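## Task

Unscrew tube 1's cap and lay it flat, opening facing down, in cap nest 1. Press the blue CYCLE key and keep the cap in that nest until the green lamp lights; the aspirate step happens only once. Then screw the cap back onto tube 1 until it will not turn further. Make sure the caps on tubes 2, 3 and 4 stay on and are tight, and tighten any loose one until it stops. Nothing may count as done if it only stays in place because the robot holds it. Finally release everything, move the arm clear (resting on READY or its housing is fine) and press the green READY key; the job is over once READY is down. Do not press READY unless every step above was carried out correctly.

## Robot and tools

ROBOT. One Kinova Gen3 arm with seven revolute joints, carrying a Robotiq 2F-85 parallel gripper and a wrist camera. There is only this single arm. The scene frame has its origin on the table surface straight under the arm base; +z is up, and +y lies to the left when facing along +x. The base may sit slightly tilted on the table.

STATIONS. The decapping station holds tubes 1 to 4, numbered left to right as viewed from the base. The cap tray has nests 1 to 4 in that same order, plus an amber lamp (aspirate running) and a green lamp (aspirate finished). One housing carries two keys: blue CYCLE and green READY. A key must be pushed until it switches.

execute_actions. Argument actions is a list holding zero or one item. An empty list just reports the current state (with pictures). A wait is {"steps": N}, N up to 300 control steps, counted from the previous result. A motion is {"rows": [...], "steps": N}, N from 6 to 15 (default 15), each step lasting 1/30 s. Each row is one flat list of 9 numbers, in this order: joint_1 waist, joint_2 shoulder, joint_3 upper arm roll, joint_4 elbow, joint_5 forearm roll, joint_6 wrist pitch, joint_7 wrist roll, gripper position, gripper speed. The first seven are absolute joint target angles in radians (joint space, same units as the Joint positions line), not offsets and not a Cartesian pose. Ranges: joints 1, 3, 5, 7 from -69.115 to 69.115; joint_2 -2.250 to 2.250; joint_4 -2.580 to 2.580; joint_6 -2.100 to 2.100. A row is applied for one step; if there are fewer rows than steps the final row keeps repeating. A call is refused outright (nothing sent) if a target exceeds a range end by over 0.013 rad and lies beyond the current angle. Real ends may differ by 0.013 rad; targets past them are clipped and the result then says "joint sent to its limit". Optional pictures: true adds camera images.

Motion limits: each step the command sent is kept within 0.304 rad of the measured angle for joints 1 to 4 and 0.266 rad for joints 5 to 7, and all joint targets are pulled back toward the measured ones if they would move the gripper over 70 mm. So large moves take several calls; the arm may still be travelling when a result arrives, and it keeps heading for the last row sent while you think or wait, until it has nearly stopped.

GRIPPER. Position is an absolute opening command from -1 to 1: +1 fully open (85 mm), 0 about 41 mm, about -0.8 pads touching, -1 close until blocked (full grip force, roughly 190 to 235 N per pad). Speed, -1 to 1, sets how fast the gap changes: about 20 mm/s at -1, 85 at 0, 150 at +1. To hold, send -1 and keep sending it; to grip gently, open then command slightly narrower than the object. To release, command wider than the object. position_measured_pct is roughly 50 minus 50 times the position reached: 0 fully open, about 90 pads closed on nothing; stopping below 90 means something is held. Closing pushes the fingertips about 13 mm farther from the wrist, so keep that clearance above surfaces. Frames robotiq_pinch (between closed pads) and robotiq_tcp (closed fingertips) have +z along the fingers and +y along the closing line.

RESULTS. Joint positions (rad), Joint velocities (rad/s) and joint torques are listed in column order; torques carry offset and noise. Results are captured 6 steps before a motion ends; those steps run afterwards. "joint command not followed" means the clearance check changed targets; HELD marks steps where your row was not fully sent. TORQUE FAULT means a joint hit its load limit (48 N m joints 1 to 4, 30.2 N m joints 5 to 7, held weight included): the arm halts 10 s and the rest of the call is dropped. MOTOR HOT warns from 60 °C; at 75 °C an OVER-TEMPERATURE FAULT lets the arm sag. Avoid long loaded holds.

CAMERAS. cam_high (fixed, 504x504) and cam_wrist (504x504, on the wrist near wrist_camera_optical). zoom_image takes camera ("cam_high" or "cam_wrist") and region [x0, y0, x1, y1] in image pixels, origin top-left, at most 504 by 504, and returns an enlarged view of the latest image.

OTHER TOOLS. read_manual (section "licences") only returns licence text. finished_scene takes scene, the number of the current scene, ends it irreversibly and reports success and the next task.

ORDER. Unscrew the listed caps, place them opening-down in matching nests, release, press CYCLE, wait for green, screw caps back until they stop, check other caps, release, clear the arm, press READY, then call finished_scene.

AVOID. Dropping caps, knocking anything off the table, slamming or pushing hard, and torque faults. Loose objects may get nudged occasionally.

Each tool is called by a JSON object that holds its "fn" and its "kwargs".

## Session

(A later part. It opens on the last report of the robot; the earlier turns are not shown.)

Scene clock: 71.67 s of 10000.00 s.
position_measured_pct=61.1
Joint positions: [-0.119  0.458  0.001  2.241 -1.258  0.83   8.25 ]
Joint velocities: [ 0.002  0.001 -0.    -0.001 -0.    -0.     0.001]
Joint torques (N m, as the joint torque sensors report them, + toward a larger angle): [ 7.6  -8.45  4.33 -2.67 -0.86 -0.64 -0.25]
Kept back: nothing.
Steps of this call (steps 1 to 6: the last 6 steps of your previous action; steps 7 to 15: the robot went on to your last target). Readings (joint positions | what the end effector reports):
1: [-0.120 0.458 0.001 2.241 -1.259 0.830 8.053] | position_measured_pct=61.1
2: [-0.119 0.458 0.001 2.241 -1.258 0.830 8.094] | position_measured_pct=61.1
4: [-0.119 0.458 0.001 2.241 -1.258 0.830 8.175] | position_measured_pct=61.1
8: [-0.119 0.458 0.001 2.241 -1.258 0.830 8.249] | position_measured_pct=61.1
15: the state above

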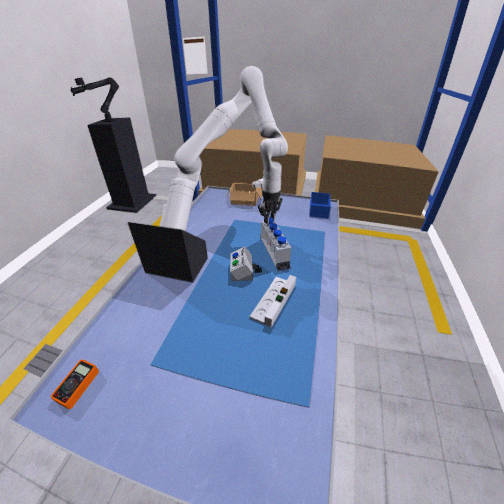

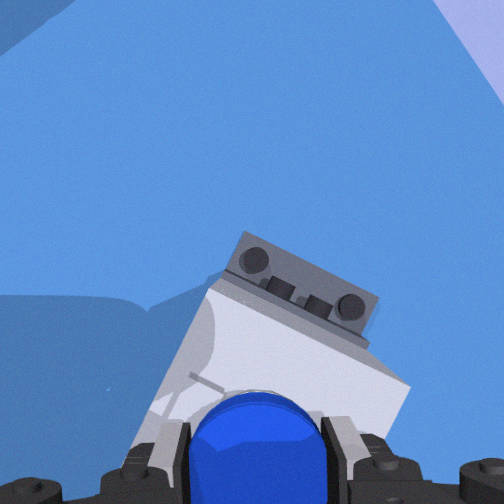

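{"fn": "execute_actions", "kwargs": {"actions": [{"rows": [[-0.1185,0.4576,0,2.2392,-1.2558,0.8307,9.0,-1,-0.3]], "steps": 15}]}}

{"fn": "execute_actions", "kwargs": {"actions": [{"steps": 18}], "pictures": true}}

Scene clock: 73.20 s of 10000.00 s.
position_measured_pct=61.1
Joint positions: [-0.118  0.458  0.001  2.24  -1.256  0.83   8.512]
Joint velocities: [ 0.001 -0.002 -0.    -0.001  0.007  0.002  1.215]
Joint torques (N m, as the joint torque sensors report them, + toward a larger angle): [ 8.37 -9.42  4.6  -2.4  -0.68 -0.46 -0.08]
Steps of this call (steps 1 to 15: the robot went on to your last target; steps 16 to 37: nothing new was sent; steps 38 to 46: the first 9 steps of this action). Readings (joint positions | what the end effector reports):
38: [-0.119 0.458 0.001 2.241 -1.258 0.830 8.251] | position_measured_pct=61.1
39: [-0.119 0.458 0.001 2.241 -1.258 0.830 8.261] | position_measured_pct=61.1
41: [-0.119 0.458 0.001 2.241 -1.258 0.830 8.311] | position_measured_pct=61.1
45: [-0.118 0.458 0.001 2.240 -1.256 0.830 8.471] | position_measured_pct=61.1
46: the state above

Scene clock: 73.80 s of 10000.00 s.
position_measured_pct=61.1
Joint positions: [-0.118  0.457  0.001  2.241 -1.255  0.83   8.999]
Joint velocities: [-0.001 -0.    -0.    -0.001  0.     0.    -0.   ]
Joint torques (N m, as the joint torque sensors report them, + toward a larger angle): [ 8.27 -9.27  4.58 -2.62 -0.59  0.06  0.01]
Kept back: nothing.
Steps of this call (steps 1 to 6: the last 6 steps of your previous action; steps 7 to 18: the robot went on to your last target). Readings (joint positions | what the end effector reports):
1: [-0.118 0.458 0.001 2.240 -1.256 0.830 8.552] | position_measured_pct=61.1
2: [-0.118 0.457 0.001 2.240 -1.256 0.830 8.593] | position_measured_pct=61.1
4: [-0.118 0.457 0.001 2.240 -1.255 0.830 8.674] | position_measured_pct=61.1
8: [-0.118 0.457 0.001 2.240 -1.255 0.830 8.837] | position_measured_pct=61.1
18: the state above

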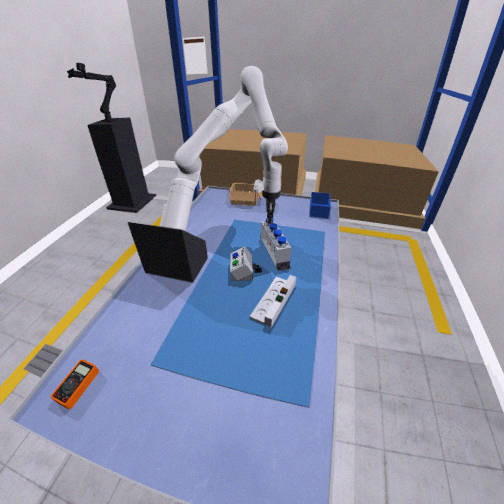

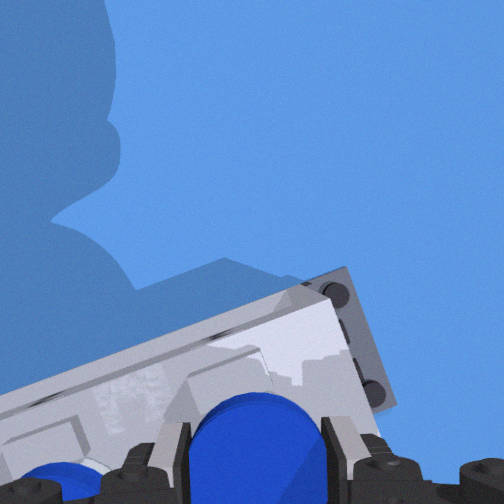

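{"fn": "execute_actions", "kwargs": {"actions": [{"rows": [[-0.1163,0.4556,0,2.2387,-1.2518,0.8323,9.75,-1,-0.3]], "steps": 15}]}}

{"fn": "execute_actions", "kwargs": {"actions": [{"steps": 18}], "pictures": true}}

Scene clock: 74.43 s of 10000.00 s.
position_measured_pct=61.1
Joint positions: [-0.117  0.457  0.     2.24  -1.253  0.83   9.261]
Joint velocities: [ 0.    -0.001 -0.    -0.002  0.004 -0.     1.215]
Joint torques (N m, as the joint torque sensors report them, + toward a larger angle): [  9.2  -10.27   4.99  -2.29  -0.21   0.78   0.17]
Steps of this call (steps 1 to 10: the robot went on to your last target; steps 11 to 19: the first 9 steps of this action). Readings (joint positions | what the end effector reports):
11: [-0.118 0.457 0.001 2.241 -1.255 0.830 9.001] | position_measured_pct=61.1
12: [-0.118 0.457 0.001 2.241 -1.255 0.830 9.010] | position_measured_pct=61.1
14: [-0.118 0.457 0.000 2.240 -1.254 0.830 9.061] | position_measured_pct=61.1
18: [-0.117 0.457 0.000 2.240 -1.253 0.830 9.221] | position_measured_pct=61.1
19: the state above

Scene clock: 75.03 s of 10000.00 s.
position_measured_pct=61.1
Joint positions: [-0.117  0.456  0.     2.24  -1.253  0.83   9.749]
Joint velocities: [ 0.001  0.     0.001  0.     0.001 -0.    -0.   ]
Joint torques (N m, as the joint torque sensors report them, + toward a larger angle): [  9.01 -10.06   4.76  -2.7    0.26   1.     0.34]
Kept back: nothing.
Steps of this call (steps 1 to 6: the last 6 steps of your previous action; steps 7 to 18: the robot went on to your last target). Readings (joint positions | what the end effector reports):
1: [-0.117 0.457 0.000 2.240 -1.253 0.830 9.302] | position_measured_pct=61.1
2: [-0.117 0.457 0.000 2.240 -1.253 0.830 9.343] | position_measured_pct=61.1
4: [-0.117 0.456 0.000 2.240 -1.252 0.830 9.424] | position_measured_pct=61.1
8: [-0.117 0.456 0.000 2.240 -1.253 0.830 9.586] | position_measured_pct=61.1
18: the state above

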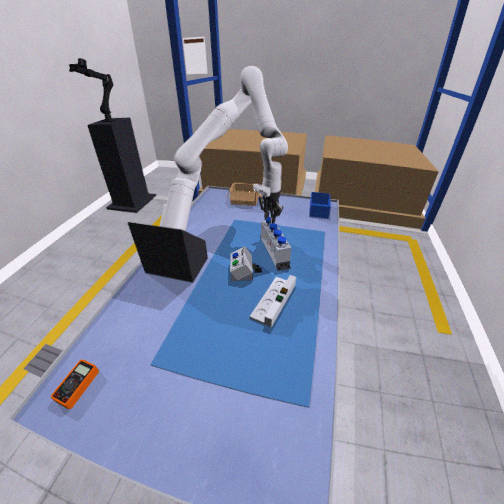

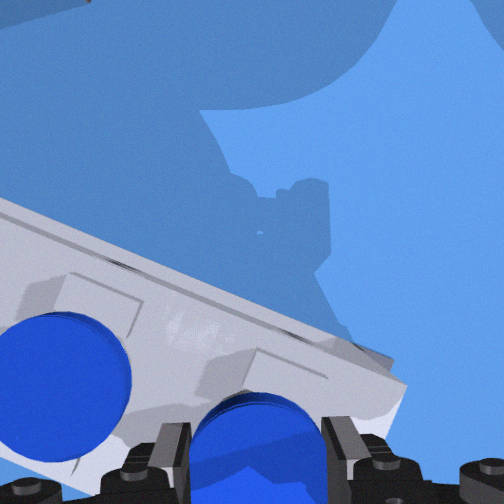

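{"fn": "execute_actions", "kwargs": {"actions": [{"rows": [[-0.1163,0.4556,0,2.2387,-1.2518,0.8323,10.9,-1,-0.3]], "steps": 15}]}}

{"fn": "execute_actions", "kwargs": {"actions": [{"steps": 26}], "pictures": true}}

Scene clock: 75.57 s of 10000.00 s.
position_measured_pct=61.1
Joint positions: [-0.116  0.456  0.001  2.24  -1.253  0.831 10.011]
Joint velocities: [ 0.002  0.002 -0.001 -0.002 -0.     0.     1.216]
Joint torques (N m, as the joint torque sensors report them, + toward a larger angle): [  8.65 -10.01   4.71  -2.44   0.44   0.37   0.28]
Steps of this call (steps 1 to 7: the robot went on to your last target; steps 8 to 16: the first 9 steps of this action). Readings (joint positions | what the end effector reports):
8: [-0.117 0.456 0.000 2.240 -1.253 0.830 9.750] | position_measured_pct=61.1
9: [-0.117 0.456 0.000 2.240 -1.253 0.830 9.759] | position_measured_pct=61.1
11: [-0.117 0.456 0.000 2.240 -1.253 0.830 9.810] | position_measured_pct=61.1
15: [-0.116 0.456 0.001 2.240 -1.253 0.830 9.970] | position_measured_pct=61.1
16: the state above

Scene clock: 76.43 s of 10000.00 s.
position_measured_pct=61.1
Joint positions: [-0.115  0.456  0.001  2.24  -1.254  0.832 10.899]
Joint velocities: [ 0.     0.    -0.    -0.001 -0.     0.    -0.   ]
Joint torques (N m, as the joint torque sensors report them, + toward a larger angle): [ 7.58 -9.75  4.34 -2.65  0.59 -0.15  0.23]
Kept back: nothing.
Steps of this call (steps 1 to 6: the last 6 steps of your previous action; steps 7 to 26: the robot went on to your last target). Readings (joint positions | what the end effector reports):
1: [-0.116 0.456 0.001 2.240 -1.253 0.831 10.051] | position_measured_pct=61.1
2: [-0.116 0.456 0.001 2.240 -1.253 0.831 10.092] | position_measured_pct=61.1
4: [-0.116 0.456 0.001 2.240 -1.253 0.831 10.173] | position_measured_pct=61.1
8: [-0.116 0.456 0.001 2.240 -1.254 0.831 10.336] | position_measured_pct=61.1
26: the state above

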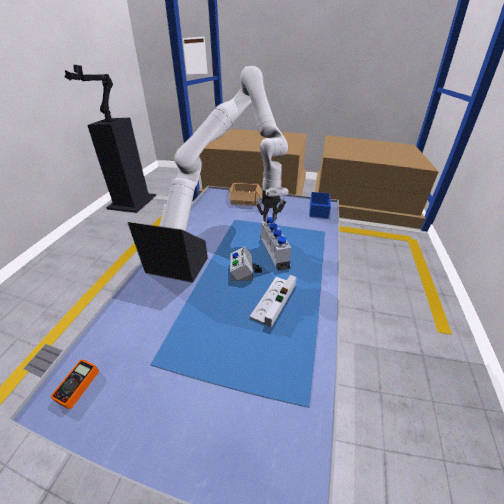

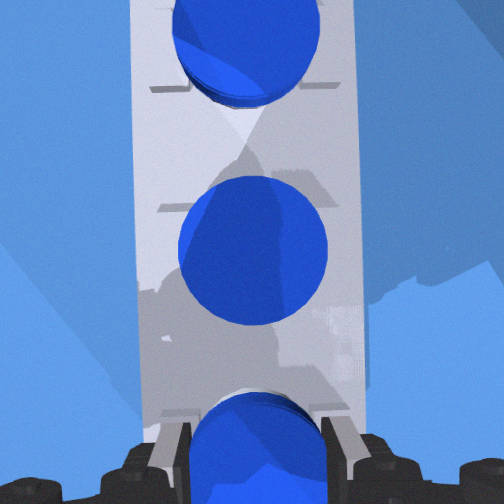

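{"fn": "execute_actions", "kwargs": {"actions": [{"rows": [[-0.1135,0.4530,0,2.2381,-1.2467,0.8344,12.47,-1,-0.3]], "steps": 15}]}}

{"fn": "execute_actions", "kwargs": {"actions": [{"rows": [[-0.1120,0.4516,0,2.2377,-1.2439,0.8355,14.04,-1,-0.3]], "steps": 15}]}}

{"fn": "execute_actions", "kwargs": {"actions": [{"rows": [[-0.1109,0.4506,0,2.2374,-1.2419,0.8363,14.04,-1,-0.3]], "steps": 15}]}}

{"fn": "execute_actions", "kwargs": {"actions": [{"rows": [[-0.1098,0.4496,0,2.2372,-1.2400,0.8371,14.04,-1,-0.3]], "steps": 15}]}}

{"fn": "execute_actions", "kwargs": {"actions": [{"steps": 30}], "pictures": true}}

Scene clock: 78.20 s of 10000.00 s.
position_measured_pct=61.1
Joint positions: [-0.114  0.455  0.     2.239 -1.251  0.833 11.161]
Joint velocities: [ 0.004 -0.001  0.    -0.001  0.011  0.005  1.216]
Joint torques (N m, as the joint torque sensors report them, + toward a larger angle): [  8.46 -11.21   4.91  -1.93   0.89   0.41   0.14]
Steps of this call (steps 1 to 30: the robot went on to your last target; steps 31 to 44: nothing new was sent; steps 45 to 53: the first 9 steps of this action). Readings (joint positions | what the end effector reports):
45: [-0.115 0.456 0.001 2.240 -1.254 0.832 10.900] | position_measured_pct=61.1
46: [-0.115 0.455 0.001 2.240 -1.254 0.832 10.910] | position_measured_pct=61.1
48: [-0.114 0.455 0.001 2.240 -1.253 0.832 10.960] | position_measured_pct=61.1
52: [-0.114 0.455 0.000 2.239 -1.251 0.833 11.120] | position_measured_pct=61.1
53: the state above

Scene clock: 78.70 s of 10000.00 s.
position_measured_pct=61.1
Joint positions: [-0.113  0.454 -0.     2.238 -1.247  0.834 11.771]
Joint velocities: [ 0.    -0.002 -0.001 -0.     0.007  0.002  1.218]
Joint torques (N m, as the joint torque sensors report them, + toward a larger angle): [  9.18 -11.57   5.41  -1.52   0.44   0.25  -0.12]
Steps of this call (steps 1 to 6: the last 6 steps of your previous action; steps 7 to 15: the first 9 steps of this action). Readings (joint positions | what the end effector reports):
7: [-0.113 0.455 0.000 2.238 -1.249 0.834 11.445] | position_measured_pct=61.1
8: [-0.113 0.455 0.000 2.238 -1.249 0.834 11.486] | position_measured_pct=61.1
10: [-0.113 0.455 0.000 2.238 -1.248 0.834 11.567] | position_measured_pct=61.1
14: [-0.113 0.454 -0.000 2.238 -1.247 0.834 11.730] | position_measured_pct=61.1
15: the state above

Scene clock: 79.20 s of 10000.00 s.
position_measured_pct=61.1
Joint positions: [-0.112  0.452 -0.001  2.237 -1.244  0.835 12.381]
Joint velocities: [ 0.012 -0.017  0.011 -0.008  0.01   0.011  1.219]
Joint torques (N m, as the joint torque sensors report them, + toward a larger angle): [  8.78 -10.28   5.25  -0.9   -0.01  -0.03  -0.15]
Steps of this call (steps 1 to 6: the last 6 steps of your previous action; steps 7 to 15: the first 9 steps of this action). Readings (joint positions | what the end effector reports):
7: [-0.113 0.454 -0.000 2.237 -1.245 0.835 12.055] | position_measured_pct=61.1
8: [-0.113 0.453 -0.000 2.237 -1.245 0.835 12.096] | position_measured_pct=61.1
10: [-0.112 0.453 -0.001 2.237 -1.245 0.835 12.177] | position_measured_pct=61.1
14: [-0.112 0.452 -0.001 2.237 -1.244 0.835 12.340] | position_measured_pct=61.1
15: the state above

Scene clock: 79.70 s of 10000.00 s.
position_measured_pct=61.1
Joint positions: [-0.11   0.45   0.     2.237 -1.241  0.837 12.991]
Joint velocities: [ 0.001 -0.002 -0.     0.     0.004  0.002  1.22 ]
Joint torques (N m, as the joint torque sensors report them, + toward a larger angle): [ 8.57 -9.41  5.19 -1.61 -0.25 -0.23 -0.19]
Steps of this call (steps 1 to 6: the last 6 steps of your previous action; steps 7 to 15: the first 9 steps of this action). Readings (joint positions | what the end effector reports):
7: [-0.111 0.451 0.000 2.237 -1.242 0.836 12.665] | position_measured_pct=61.1
8: [-0.111 0.451 0.000 2.237 -1.242 0.836 12.706] | position_measured_pct=61.1
10: [-0.111 0.450 -0.000 2.237 -1.242 0.836 12.787] | position_measured_pct=61.1
14: [-0.110 0.450 0.000 2.237 -1.241 0.837 12.950] | position_measured_pct=61.1
15: the state above

Scene clock: 80.70 s of 10000.00 s.
position_measured_pct=61.1
Joint positions: [-0.11   0.45  -0.     2.237 -1.24   0.837 14.04 ]
Joint velocities: [-0.001  0.001 -0.     0.     0.001 -0.001  0.   ]
Joint torques (N m, as the joint torque sensors report them, + toward a larger angle): [ 8.67 -9.81  5.09 -1.74 -0.29 -0.16 -0.29]
Kept back: nothing.
Steps of this call (steps 1 to 6: the last 6 steps of your previous action; steps 7 to 30: the robot went on to your last target). Readings (joint positions | what the end effector reports):
1: [-0.110 0.450 0.000 2.237 -1.240 0.837 13.031] | position_measured_pct=61.1
2: [-0.110 0.450 0.000 2.237 -1.240 0.837 13.072] | position_measured_pct=61.1
4: [-0.110 0.450 -0.000 2.237 -1.240 0.837 13.153] | position_measured_pct=61.1
8: [-0.110 0.450 -0.000 2.237 -1.240 0.837 13.316] | position_measured_pct=61.1
30: the state above

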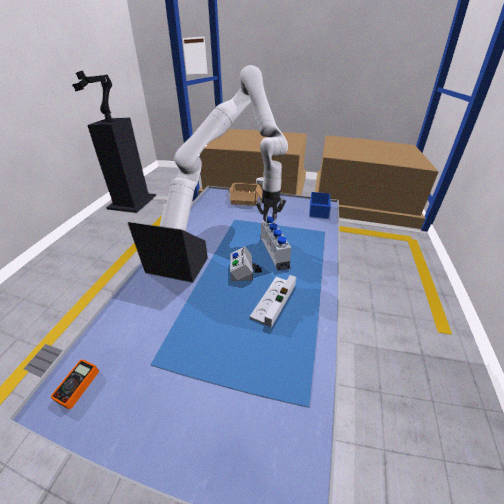

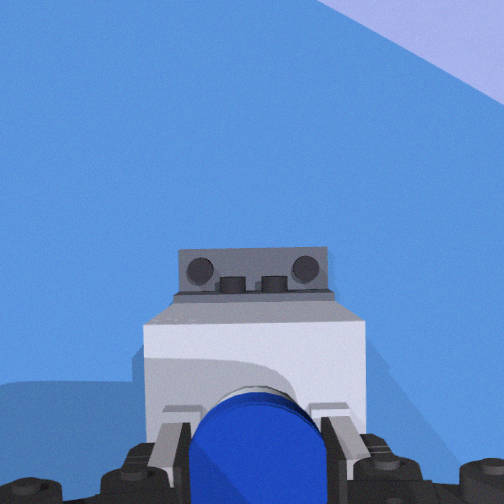

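{"fn": "execute_actions", "kwargs": {"actions": [{"rows": [[-0.0813,0.4248,0,2.2286,-1.1914,0.8613,14.04,-1,-0.3]], "steps": 15}]}}

{"fn": "execute_actions", "kwargs": {"actions": [{"rows": [[-0.0263,0.3797,0,2.2081,-1.1042,0.9132,14.04,-1,-0.3]], "steps": 15}]}}

{"fn": "execute_actions", "kwargs": {"actions": [{"steps": 10}], "pictures": true}}

Scene clock: 85.20 s of 10000.00 s.
position_measured_pct=61.1
Joint positions: [-0.083  0.426 -0.     2.229 -1.191  0.861 14.04 ]
Joint velocities: [ 0.011 -0.008 -0.    -0.003 -0.001  0.001 -0.001]
Joint torques (N m, as the joint torque sensors report them, + toward a larger angle): [ 8.43 -9.6   5.22 -1.96 -0.16 -0.19 -0.28]
Steps of this call (steps 1 to 15: the robot went on to your last target; steps 16 to 126: nothing new was sent; steps 127 to 135: the first 9 steps of this action). Readings (joint positions | what the end effector reports):
127: [-0.108 0.448 -0.000 2.237 -1.239 0.838 14.040] | position_measured_pct=61.1
128: [-0.101 0.442 -0.001 2.236 -1.230 0.842 14.040] | position_measured_pct=61.1
130: [-0.084 0.427 -0.000 2.231 -1.199 0.858 14.040] | position_measured_pct=61.1
134: [-0.083 0.426 0.000 2.229 -1.191 0.861 14.040] | position_measured_pct=61.1
135: the state above

Scene clock: 85.70 s of 10000.00 s.
position_measured_pct=61.1
Joint positions: [-0.029  0.382  0.     2.208 -1.104  0.913 14.04 ]
Joint velocities: [ 0.023 -0.017 -0.007 -0.003  0.001  0.005  0.   ]
Joint torques (N m, as the joint torque sensors report them, + toward a larger angle): [ 8.49 -8.7   5.29 -2.99 -0.29 -0.07 -0.29]
Steps of this call (steps 1 to 6: the last 6 steps of your previous action; steps 7 to 15: the first 9 steps of this action). Readings (joint positions | what the end effector reports):
7: [-0.080 0.424 -0.000 2.228 -1.190 0.862 14.040] | position_measured_pct=61.1
8: [-0.072 0.418 -0.001 2.226 -1.182 0.867 14.040] | position_measured_pct=61.1
10: [-0.044 0.395 -0.001 2.217 -1.143 0.891 14.040] | position_measured_pct=61.1
14: [-0.030 0.382 0.001 2.209 -1.104 0.913 14.040] | position_measured_pct=61.1
15: the state above

Scene clock: 86.03 s of 10000.00 s.
position_measured_pct=61.1
Joint positions: [-0.026  0.38   0.     2.208 -1.104  0.913 14.04 ]
Joint velocities: [ 0.001 -0.001  0.    -0.001 -0.     0.     0.   ]
Joint torques (N m, as the joint torque sensors report them, + toward a larger angle): [ 8.44 -8.88  5.19 -2.79 -0.28 -0.26 -0.26]
Kept back: nothing.
Steps of this call (steps 1 to 6: the last 6 steps of your previous action; steps 7 to 10: the robot went on to your last target). Readings (joint positions | what the end effector reports):
1: [-0.029 0.381 0.000 2.208 -1.104 0.913 14.040] | position_measured_pct=61.1
2: [-0.028 0.381 0.000 2.208 -1.104 0.913 14.040] | position_measured_pct=61.1
4: [-0.027 0.380 0.000 2.208 -1.104 0.913 14.040] | position_measured_pct=61.1
8: [-0.027 0.380 0.000 2.208 -1.104 0.913 14.040] | position_measured_pct=61.1
10: the state above

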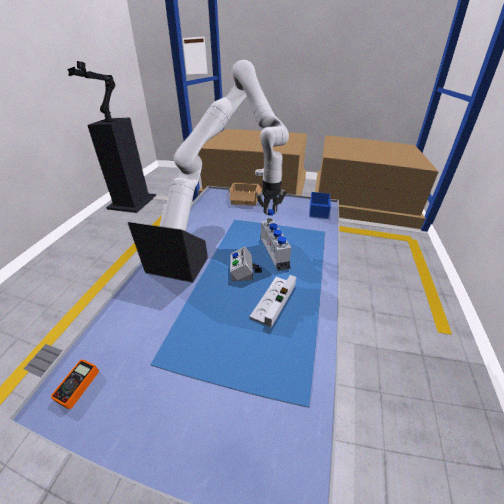

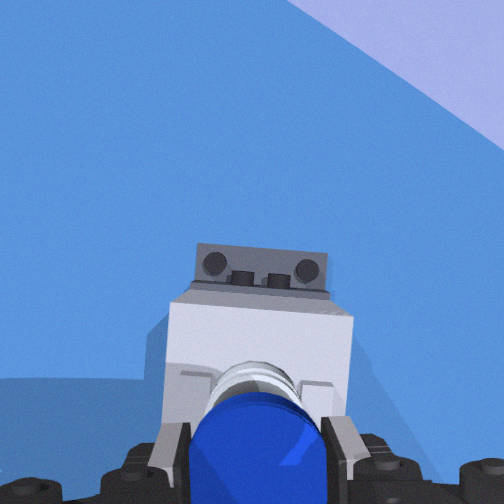

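{"fn": "zoom_image", "kwargs": {"camera": "cam_high", "region": [200, 190, 330, 340]}}

Region (200, 190, 330, 340) of cam_high's 504x504 image, scaled by 3.360, with more detail than that image has; it fills the left 437 columns of this view, and the rest is white.

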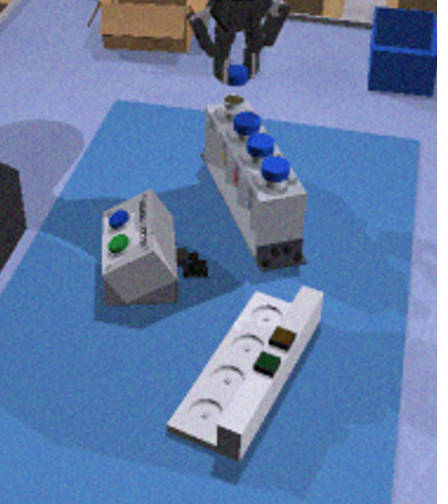

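{"fn": "execute_actions", "kwargs": {"actions": [{"rows": [[0.192,0.690,0,1.991,-1.003,0.944,14.55,-1,-0.3]], "steps": 15}]}}

{"fn": "execute_actions", "kwargs": {"actions": [{"rows": [[0.4104,1.0066,0,1.7742,-0.9009,0.9740,15.053,-1,-0.3]], "steps": 15}]}}

{"fn": "execute_actions", "kwargs": {"actions": [{"steps": 20}], "pictures": true}}

Scene clock: 91.90 s of 10000.00 s.
position_measured_pct=61.1
Joint positions: [ 0.1    0.559 -0.     2.085 -1.047  0.93  14.218]
Joint velocities: [ 0.506  0.72   0.024 -0.554  0.268  0.063  1.208]
Joint torques (N m, as the joint torque sensors report them, + toward a larger angle): [  9.15 -12.01   4.86  -2.11  -0.24   0.17  -0.27]
Steps of this call (steps 1 to 15: the robot went on to your last target; steps 16 to 167: nothing new was sent; steps 168 to 176: the first 9 steps of this action). Readings (joint positions | what the end effector reports):
168: [-0.025 0.381 -0.000 2.207 -1.104 0.914 14.041] | position_measured_pct=61.1
169: [-0.020 0.388 -0.001 2.203 -1.102 0.915 14.045] | position_measured_pct=61.1
171: [0.002 0.419 -0.002 2.184 -1.094 0.918 14.068] | position_measured_pct=61.1
175: [0.082 0.533 -0.001 2.105 -1.057 0.928 14.178] | position_measured_pct=61.1
176: the state above

Scene clock: 92.40 s of 10000.00 s.
position_measured_pct=61.1
Joint positions: [ 0.332  0.891  0.001  1.851 -0.937  0.963 14.754]
Joint velocities: [ 0.446  0.65   0.018 -0.467  0.231  0.057  1.215]
Joint torques (N m, as the joint torque sensors report them, + toward a larger angle): [ 10.69 -14.44   4.93  -3.02  -0.23   0.44  -0.41]
Steps of this call (steps 1 to 6: the last 6 steps of your previous action; steps 7 to 15: the first 9 steps of this action). Readings (joint positions | what the end effector reports):
7: [0.180 0.672 -0.000 2.002 -1.008 0.942 14.499] | position_measured_pct=61.1
8: [0.194 0.692 -0.001 1.989 -1.003 0.945 14.529] | position_measured_pct=61.1
10: [0.234 0.746 -0.002 1.951 -0.986 0.951 14.579] | position_measured_pct=61.1
14: [0.316 0.868 -0.000 1.868 -0.946 0.961 14.714] | position_measured_pct=61.1
15: the state above

Scene clock: 93.07 s of 10000.00 s.
position_measured_pct=61.1
Joint positions: [ 0.41   1.006  0.     1.774 -0.901  0.974 15.053]
Joint velocities: [ 0.001  0.002 -0.    -0.001  0.     0.    -0.   ]
Joint torques (N m, as the joint torque sensors report them, + toward a larger angle): [ 12.59 -13.35   6.03  -4.22  -0.28  -0.23  -0.35]
Kept back: nothing.
Steps of this call (steps 1 to 6: the last 6 steps of your previous action; steps 7 to 20: the robot went on to your last target). Readings (joint positions | what the end effector reports):
1: [0.345 0.911 0.001 1.837 -0.930 0.965 14.795] | position_measured_pct=61.1
2: [0.357 0.928 0.001 1.825 -0.925 0.966 14.835] | position_measured_pct=61.1
4: [0.377 0.957 0.000 1.805 -0.915 0.970 14.917] | position_measured_pct=61.1
8: [0.405 0.999 0.001 1.777 -0.902 0.973 15.044] | position_measured_pct=61.1
20: the state above

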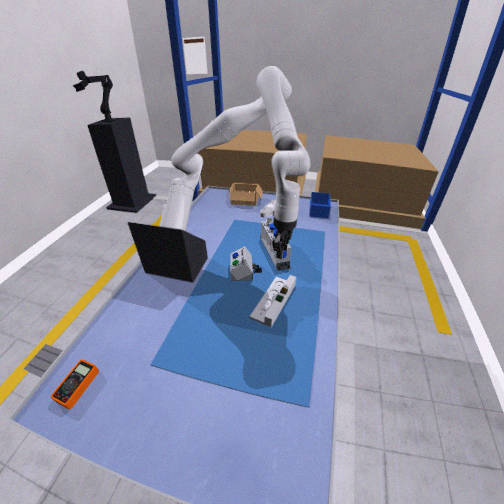

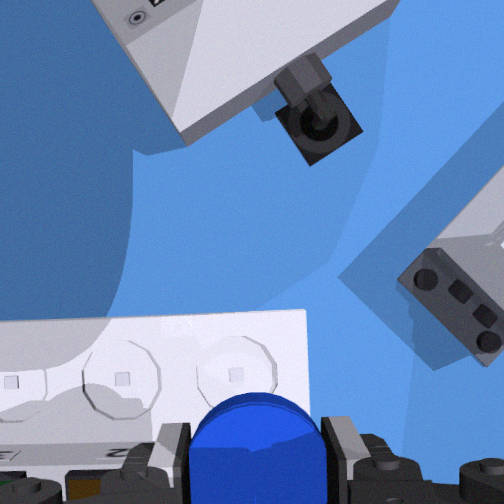

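{"fn": "zoom_image", "kwargs": {"camera": "cam_wrist", "region": [60, 290, 330, 504]}}

Region (60, 290, 330, 504) of cam_wrist's 504x504 image, scaled by 1.867; it fills the top 399 rows of this view, and the rest is white.

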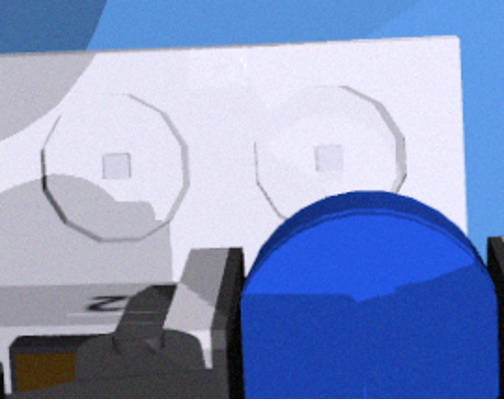

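{"fn": "execute_actions", "kwargs": {"actions": [{"rows": [[0.3239,1.1169,0,1.7789,-1.0435,0.8878,15.153,-1,-0.3]], "steps": 15}]}}

{"fn": "execute_actions", "kwargs": {"actions": [{"steps": 8}], "pictures": true}}

Scene clock: 95.63 s of 10000.00 s.
position_measured_pct=61.1
Joint positions: [ 0.328  1.112 -0.002  1.779 -1.041  0.89  15.152]
Joint velocities: [-0.024  0.03  -0.001  0.008 -0.107 -0.065  0.075]
Joint torques (N m, as the joint torque sensors report them, + toward a larger angle): [ 16.05 -17.91   7.85  -3.72  -0.35  -0.39  -0.24]
Steps of this call (steps 1 to 15: the robot went on to your last target; steps 16 to 68: nothing new was sent; steps 69 to 77: the first 9 steps of this action). Readings (joint positions | what the end effector reports):
69: [0.409 1.008 0.000 1.774 -0.902 0.973 15.054] | position_measured_pct=61.1
70: [0.404 1.014 0.001 1.774 -0.908 0.969 15.058] | position_measured_pct=61.1
72: [0.381 1.044 0.002 1.775 -0.942 0.949 15.082] | position_measured_pct=61.1
76: [0.331 1.108 -0.002 1.779 -1.034 0.894 15.147] | position_measured_pct=61.1
77: the state above

Scene clock: 95.90 s of 10000.00 s.
position_measured_pct=61.1
Joint positions: [ 0.324  1.116 -0.     1.779 -1.043  0.888 15.153]
Joint velocities: [-0.007  0.006 -0.    -0.001 -0.    -0.001  0.   ]
Joint torques (N m, as the joint torque sensors report them, + toward a larger angle): [ 13.   -14.05   6.25  -2.98  -0.27  -0.19  -0.25]
Kept back: nothing.
Steps of this call (steps 1 to 6: the last 6 steps of your previous action; steps 7 to 8: the robot went on to your last target). Readings (joint positions | what the end effector reports):
1: [0.328 1.112 -0.002 1.779 -1.043 0.888 15.153] | position_measured_pct=61.1
2: [0.327 1.113 -0.001 1.779 -1.044 0.888 15.153] | position_measured_pct=61.1
4: [0.326 1.115 -0.000 1.779 -1.043 0.888 15.153] | position_measured_pct=61.1
8: the state above

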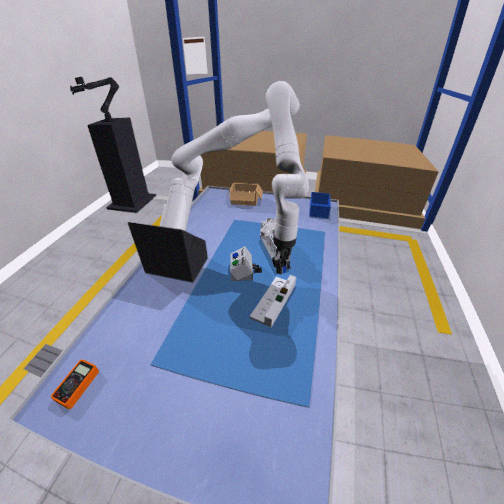

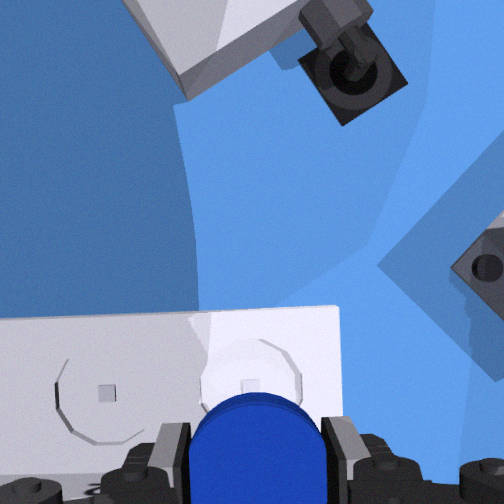

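{"fn": "zoom_image", "kwargs": {"camera": "cam_wrist", "region": [170, 300, 350, 440]}}

Region (170, 300, 350, 440) of cam_wrist's 504x504 image, scaled by 2.800.

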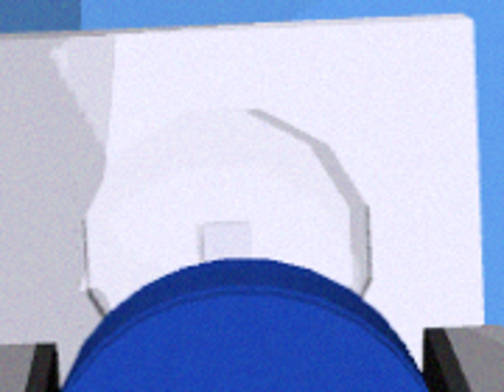

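{"fn": "zoom_image", "kwargs": {"camera": "cam_high", "region": [255, 225, 315, 305]}}

Region (255, 225, 315, 305) of cam_high's 504x504 image, scaled by 6.300, with more detail than that image has; it fills the left 378 columns of this view, and the rest is white.

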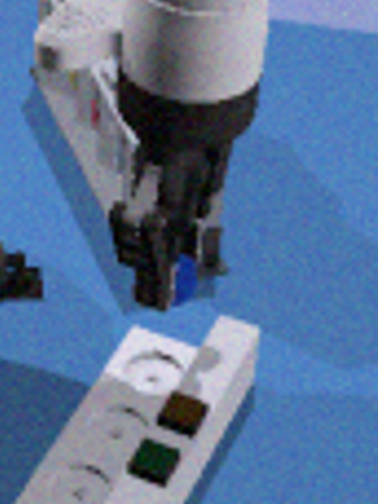

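{"fn": "execute_actions", "kwargs": {"actions": [{"rows": [[0.2483,1.1951,0,1.7823,-1.1742,0.8377,15.240,-1,-0.3]], "steps": 15}]}}

{"fn": "execute_actions", "kwargs": {"actions": [{"steps": 8}], "pictures": true}}

Scene clock: 99.43 s of 10000.00 s.
position_measured_pct=61.1
Joint positions: [ 0.252  1.191 -0.002  1.783 -1.174  0.838 15.24 ]
Joint velocities: [-0.015  0.014  0.032 -0.009 -0.017 -0.012  0.008]
Joint torques (N m, as the joint torque sensors report them, + toward a larger angle): [ 13.02 -13.17   6.42  -1.63  -0.03  -0.19  -0.18]
Steps of this call (steps 1 to 15: the robot went on to your last target; steps 16 to 97: nothing new was sent; steps 98 to 106: the first 9 steps of this action). Readings (joint positions | what the end effector reports):
98: [0.322 1.118 0.000 1.779 -1.045 0.887 15.154] | position_measured_pct=61.1
99: [0.316 1.125 0.001 1.779 -1.053 0.884 15.159] | position_measured_pct=61.1
101: [0.287 1.154 0.002 1.779 -1.097 0.867 15.188] | position_measured_pct=61.1
105: [0.252 1.191 -0.002 1.783 -1.173 0.839 15.239] | position_measured_pct=61.1
106: the state above

Scene clock: 99.70 s of 10000.00 s.
position_measured_pct=61.1
Joint positions: [ 0.249  1.195 -0.     1.782 -1.174  0.838 15.24 ]
Joint velocities: [-0.003  0.003 -0.     0.     0.    -0.     0.   ]
Joint torques (N m, as the joint torque sensors report them, + toward a larger angle): [ 13.46 -14.16   6.48  -2.11  -0.19  -0.21  -0.3 ]
Kept back: nothing.
Steps of this call (steps 1 to 6: the last 6 steps of your previous action; steps 7 to 8: the robot went on to your last target). Readings (joint positions | what the end effector reports):
1: [0.251 1.192 -0.001 1.782 -1.174 0.838 15.240] | position_measured_pct=61.1
2: [0.251 1.193 -0.000 1.782 -1.174 0.838 15.240] | position_measured_pct=61.1
4: [0.250 1.194 0.000 1.782 -1.174 0.838 15.240] | position_measured_pct=61.1
8: the state above

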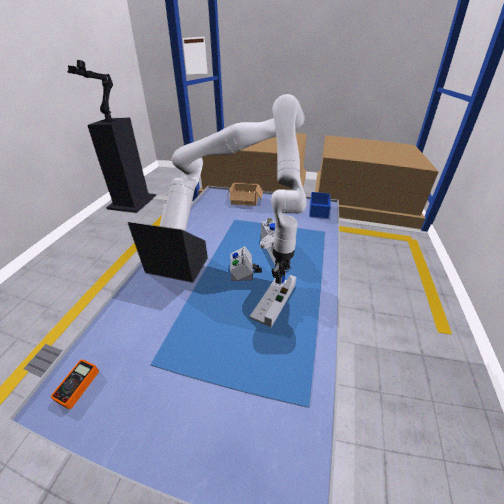

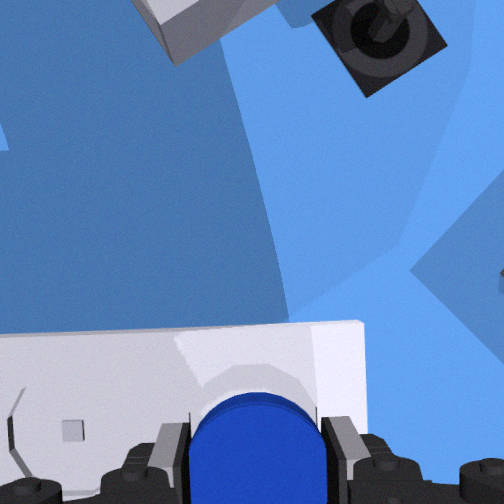

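{"fn": "zoom_image", "kwargs": {"camera": "cam_wrist", "region": [160, 310, 380, 470]}}

Region (160, 310, 380, 470) of cam_wrist's 504x504 image, scaled by 2.291; it fills the top 367 rows of this view, and the rest is white.

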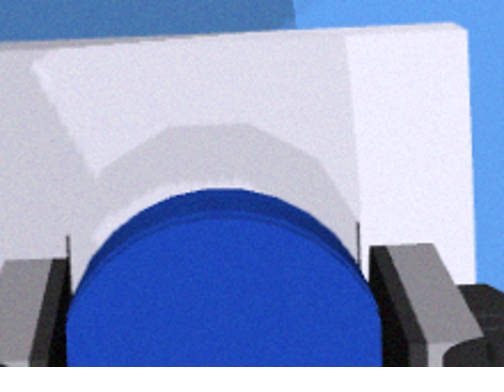

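{"fn": "execute_actions", "kwargs": {"actions": [{"rows": [[0.2218,1.2228,0,1.7789,-1.2198,0.8252,15.269,-1,-0.3]], "steps": 15}]}}

{"fn": "execute_actions", "kwargs": {"actions": [{"rows": [[0.2202,1.2244,0,1.7787,-1.2225,0.8245,15.271,-1,-0.3],[0.2187,1.2261,0,1.7784,-1.2251,0.8238,15.272,-1,-0.3],[0.2171,1.2277,0,1.7782,-1.2278,0.8231,15.274,-1,-0.3],[0.2163,1.2285,0,1.7780,-1.2291,0.8228,15.275,-1,-0.3],[0.2155,1.2293,0,1.7779,-1.2305,0.8225,15.276,-1,-0.3],[0.2147,1.2302,0,1.7777,-1.2318,0.8222,15.276,-1,-0.3],[0.2139,1.2310,0,1.7776,-1.2331,0.8219,15.277,-1,-0.3],[0.2132,1.2318,0,1.7774,-1.2345,0.8216,15.278,-1,-0.3],[0.2124,1.2326,0,1.7772,-1.2358,0.8212,15.279,-1,-0.3],[0.2116,1.2335,0,1.7771,-1.2372,0.8209,15.280,-1,-0.3],[0.2108,1.2343,0,1.7769,-1.2385,0.8206,15.280,-1,-0.3]], "steps": 15}]}}

{"fn": "execute_actions", "kwargs": {"actions": [{"steps": 10}], "pictures": true}}

Scene clock: 102.40 s of 10000.00 s.
position_measured_pct=61.1
Joint positions: [ 0.223  1.222 -0.     1.779 -1.22   0.825 15.269]
Joint velocities: [-0.007  0.008  0.003 -0.001  0.001 -0.     0.   ]
Joint torques (N m, as the joint torque sensors report them, + toward a larger angle): [ 13.38 -14.25   6.85  -1.73  -0.14  -0.13  -0.31]
Steps of this call (steps 1 to 15: the robot went on to your last target; steps 16 to 72: nothing new was sent; steps 73 to 81: the first 9 steps of this action). Readings (joint positions | what the end effector reports):
73: [0.247 1.197 0.000 1.782 -1.175 0.837 15.241] | position_measured_pct=61.1
74: [0.241 1.203 0.001 1.781 -1.184 0.835 15.246] | position_measured_pct=61.1
76: [0.224 1.220 0.000 1.779 -1.212 0.827 15.264] | position_measured_pct=61.1
80: [0.223 1.222 -0.000 1.779 -1.220 0.825 15.269] | position_measured_pct=61.1
81: the state above

Scene clock: 102.90 s of 10000.00 s.
position_measured_pct=61.1
Joint positions: [ 0.214  1.231  0.001  1.778 -1.234  0.822 15.278]
Joint velocities: [-0.011  0.007  0.015 -0.006 -0.037 -0.009  0.03 ]
Joint torques (N m, as the joint torque sensors report them, + toward a larger angle): [ 11.49 -11.82   5.05  -1.82  -0.4   -0.48  -0.29]
Steps of this call (steps 1 to 6: the last 6 steps of your previous action; steps 7 to 15: the first 9 steps of this action). Readings (joint positions | what the end effector reports):
7: [0.221 1.223 0.000 1.779 -1.220 0.825 15.269] | position_measured_pct=61.1
8: [0.220 1.225 0.000 1.779 -1.222 0.824 15.271] | position_measured_pct=61.1
10: [0.217 1.228 0.000 1.778 -1.227 0.823 15.274] | position_measured_pct=61.1
14: [0.214 1.230 0.001 1.778 -1.233 0.822 15.277] | position_measured_pct=61.1
15: the state above

Scene clock: 103.23 s of 10000.00 s.
position_measured_pct=61.1
Joint positions: [ 0.214  1.231  0.002  1.777 -1.238  0.821 15.28 ]
Joint velocities: [-0.    -0.     0.    -0.001  0.001 -0.    -0.   ]
Joint torques (N m, as the joint torque sensors report them, + toward a larger angle): [ 11.07 -11.66   4.69  -1.78  -0.54  -0.47  -0.25]
Kept back: nothing.
Steps of this call (steps 1 to 6: the last 6 steps of your previous action; steps 7 to 10: the robot went on to your last target). Readings (joint positions | what the end effector reports):
1: [0.214 1.231 0.002 1.777 -1.235 0.822 15.279] | position_measured_pct=61.1
2: [0.214 1.231 0.002 1.777 -1.236 0.822 15.280] | position_measured_pct=61.1
4: [0.214 1.231 0.002 1.777 -1.238 0.821 15.280] | position_measured_pct=61.1
8: [0.214 1.231 0.002 1.777 -1.238 0.821 15.280] | position_measured_pct=61.1
10: the state above

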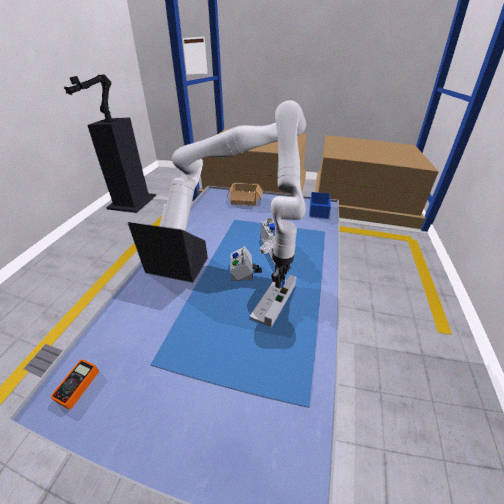

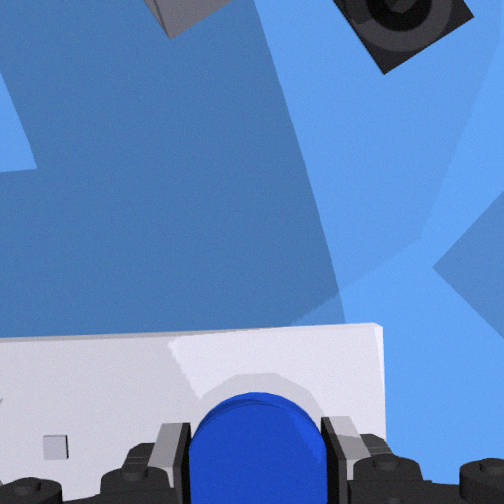

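{"fn": "zoom_image", "kwargs": {"camera": "cam_wrist", "region": [130, 310, 400, 504]}}

Region (130, 310, 400, 504) of cam_wrist's 504x504 image, scaled by 1.867; it fills the top 362 rows of this view, and the rest is white.

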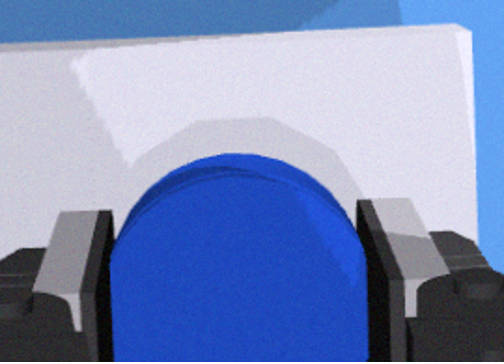

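{"fn": "zoom_image", "kwargs": {"camera": "cam_high", "region": [260, 250, 310, 310]}}

Region (260, 250, 310, 310) of cam_high's 504x504 image, scaled by 8.400, with more detail than that image has.

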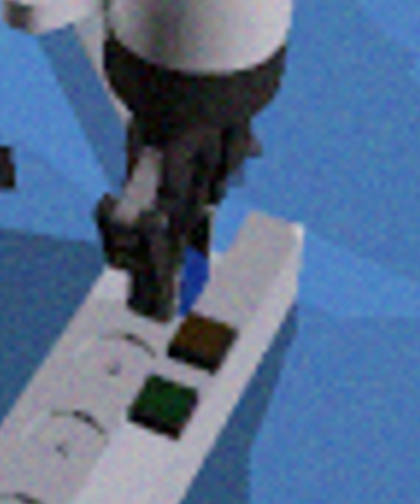

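{"fn": "execute_actions", "kwargs": {"actions": [{"rows": [[0.2202,1.2244,0,1.7787,-1.2225,0.8245,15.271,-1,-0.3],[0.2202,1.2244,0,1.7787,-1.2225,0.8245,15.271,-1,-0.3],[0.2249,1.2195,0,1.7794,-1.2145,0.8266,15.266,-1,-0.3],[0.2249,1.2195,0,1.7794,-1.2145,0.8266,15.266,-1,-0.3],[0.2249,1.2195,0,1.7794,-1.2145,0.8266,15.266,-1,-0.3],[0.2249,1.2195,0,1.7794,-1.2145,0.8266,15.266,-1,-0.3],[0.2249,1.2195,0,1.7794,-1.2145,0.8266,15.266,-1,-0.3],[0.2249,1.2195,0,1.7794,-1.2145,0.8266,15.266,-1,-0.3],[0.2250,1.2186,0,1.7838,-1.2175,0.8254,15.270,-1,-0.3],[0.2251,1.2177,0,1.7882,-1.2204,0.8242,15.275,-1,-0.3]], "steps": 15}]}}

{"fn": "execute_actions", "kwargs": {"actions": [{"steps": 12}], "pictures": true}}

Scene clock: 114.97 s of 10000.00 s.
position_measured_pct=61.1
Joint positions: [ 0.225  1.219 -0.     1.78  -1.215  0.826 15.267]
Joint velocities: [ 0.005 -0.023  0.     0.07  -0.048 -0.022  0.054]
Joint torques (N m, as the joint torque sensors report them, + toward a larger angle): [ 13.38 -14.37   6.43  -1.33   0.03  -0.27  -0.08]
Steps of this call (steps 1 to 15: the robot went on to your last target; steps 16 to 343: nothing new was sent; steps 344 to 352: the first 9 steps of this action). Readings (joint positions | what the end effector reports):
344: [0.215 1.230 0.002 1.777 -1.237 0.821 15.279] | position_measured_pct=61.1
345: [0.220 1.225 0.000 1.778 -1.230 0.823 15.275] | position_measured_pct=61.1
347: [0.225 1.219 0.000 1.779 -1.218 0.826 15.268] | position_measured_pct=61.1
351: [0.225 1.220 0.000 1.779 -1.214 0.827 15.266] | position_measured_pct=61.1
352: the state above

Scene clock: 115.37 s of 10000.00 s.
position_measured_pct=61.1
Joint positions: [ 0.225  1.218  0.     1.788 -1.22   0.824 15.275]
Joint velocities: [-0.001 -0.001  0.     0.001 -0.    -0.     0.001]
Joint torques (N m, as the joint torque sensors report them, + toward a larger angle): [ 13.34 -14.11   6.53  -1.88  -0.24  -0.23  -0.29]
Kept back: nothing.
Steps of this call (steps 1 to 6: the last 6 steps of your previous action; steps 7 to 12: the robot went on to your last target). Readings (joint positions | what the end effector reports):
1: [0.225 1.218 -0.000 1.783 -1.217 0.825 15.269] | position_measured_pct=61.1
2: [0.225 1.218 0.000 1.787 -1.219 0.825 15.273] | position_measured_pct=61.1
4: [0.225 1.218 -0.000 1.788 -1.220 0.824 15.275] | position_measured_pct=61.1
8: [0.225 1.218 0.000 1.788 -1.220 0.824 15.275] | position_measured_pct=61.1
12: the state above

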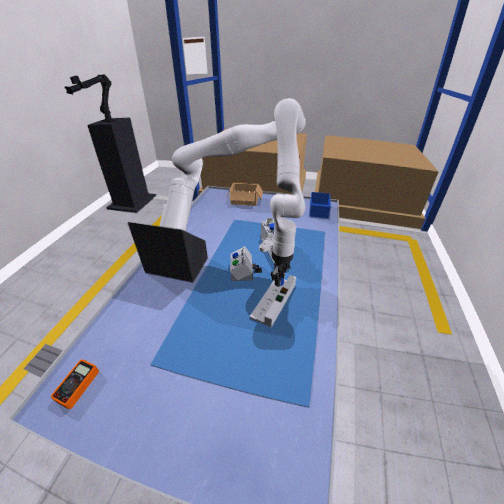

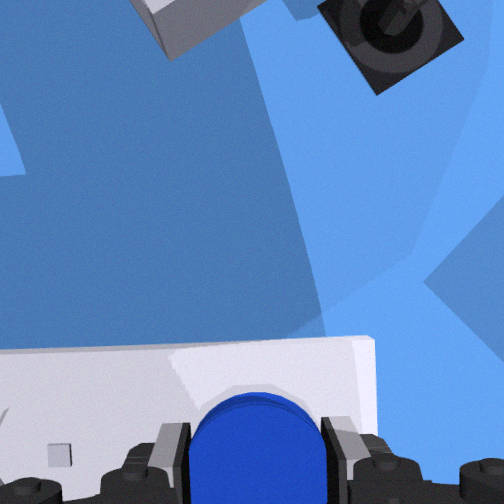

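{"fn": "zoom_image", "kwargs": {"camera": "cam_wrist", "region": [170, 330, 350, 470]}}

Region (170, 330, 350, 470) of cam_wrist's 504x504 image, scaled by 2.800.

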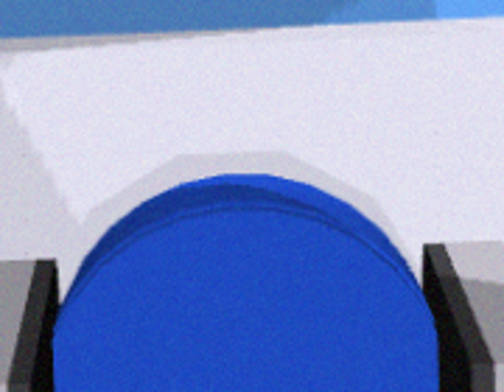

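{"fn": "execute_actions", "kwargs": {"actions": [{"rows": [[0.2235,1.2193,0,1.7879,-1.2231,0.8235,15.277,-1,-0.3],[0.2220,1.2210,0,1.7877,-1.2257,0.8228,15.278,-1,-0.3],[0.2204,1.2226,0,1.7874,-1.2284,0.8222,15.280,-1,-0.3],[0.2189,1.2243,0,1.7872,-1.2310,0.8215,15.281,-1,-0.3],[0.2173,1.2259,0,1.7869,-1.2337,0.8208,15.283,-1,-0.3],[0.2165,1.2267,0,1.7867,-1.2350,0.8205,15.284,-1,-0.3],[0.2157,1.2275,0,1.7866,-1.2364,0.8202,15.285,-1,-0.3],[0.2152,1.2280,0,1.7865,-1.2372,0.8200,15.285,-1,-0.3],[0.2148,1.2285,0,1.7864,-1.2380,0.8198,15.286,-1,-0.3],[0.2143,1.2290,0,1.7863,-1.2388,0.8196,15.286,-1,-0.3],[0.2138,1.2295,0,1.7862,-1.2396,0.8194,15.287,-1,-0.3],[0.2133,1.2300,0,1.7861,-1.2404,0.8192,15.287,-1,-0.3],[0.2129,1.2305,0,1.7860,-1.2412,0.8191,15.288,-1,-0.3],[0.2124,1.2310,0,1.7859,-1.2420,0.8189,15.288,-1,-0.3],[0.2119,1.2315,0,1.7858,-1.2428,0.8187,15.289,-1,-0.3]], "steps": 15}]}}

{"fn": "execute_actions", "kwargs": {"actions": [{"steps": 12}], "pictures": true}}

Scene clock: 116.63 s of 10000.00 s.
position_measured_pct=61.1
Joint positions: [ 0.215  1.228 -0.     1.787 -1.237  0.82  15.285]
Joint velocities: [-0.014  0.016  0.    -0.003 -0.026 -0.006  0.02 ]
Joint torques (N m, as the joint torque sensors report them, + toward a larger angle): [ 13.02 -14.13   6.62  -1.67  -0.23  -0.01  -0.23]
Steps of this call (steps 1 to 15: the robot went on to your last target; steps 16 to 29: nothing new was sent; steps 30 to 38: the first 9 steps of this action). Readings (joint positions | what the end effector reports):
30: [0.224 1.218 0.000 1.788 -1.221 0.824 15.275] | position_measured_pct=61.1
31: [0.223 1.220 0.000 1.788 -1.223 0.823 15.277] | position_measured_pct=61.1
33: [0.220 1.223 0.000 1.787 -1.228 0.822 15.280] | position_measured_pct=61.1
37: [0.216 1.227 -0.000 1.787 -1.236 0.820 15.285] | position_measured_pct=61.1
38: the state above

Scene clock: 117.03 s of 10000.00 s.
position_measured_pct=61.1
Joint positions: [ 0.213  1.23   0.001  1.786 -1.242  0.819 15.289]
Joint velocities: [-0.001  0.001  0.     0.001  0.    -0.    -0.   ]
Joint torques (N m, as the joint torque sensors report them, + toward a larger angle): [ 12.65 -13.26   6.09  -1.87  -0.38  -0.58  -0.3 ]
Kept back: nothing.
Steps of this call (steps 1 to 6: the last 6 steps of your previous action; steps 7 to 12: the robot went on to your last target). Readings (joint positions | what the end effector reports):
1: [0.215 1.228 -0.000 1.786 -1.238 0.820 15.286] | position_measured_pct=61.1
2: [0.214 1.229 -0.000 1.786 -1.239 0.820 15.286] | position_measured_pct=61.1
4: [0.213 1.230 -0.000 1.786 -1.240 0.819 15.287] | position_measured_pct=61.1
8: [0.213 1.230 0.001 1.786 -1.242 0.819 15.289] | position_measured_pct=61.1
12: the state above

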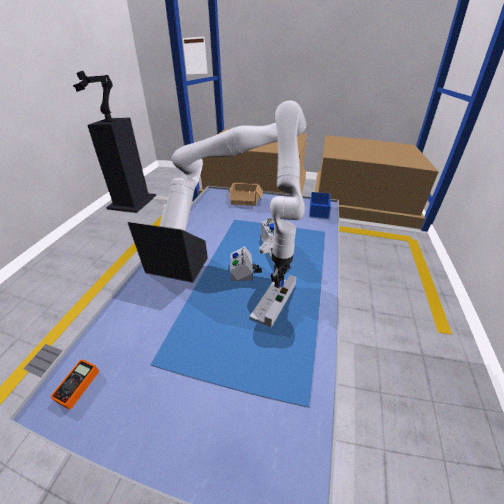

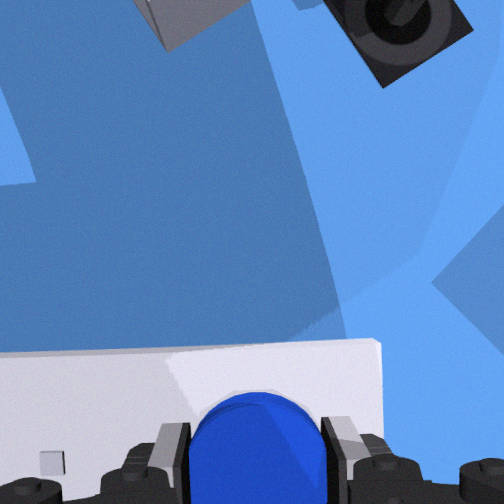

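{"fn": "zoom_image", "kwargs": {"camera": "cam_wrist", "region": [170, 350, 350, 490]}}

Region (170, 350, 350, 490) of cam_wrist's 504x504 image, scaled by 2.800.

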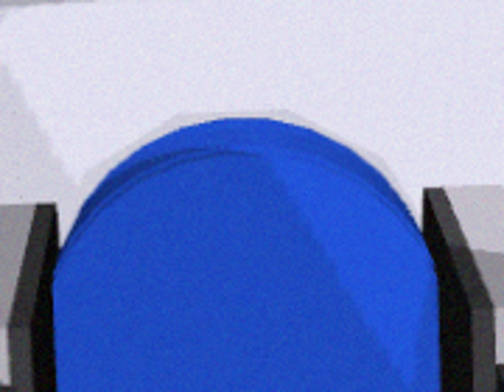

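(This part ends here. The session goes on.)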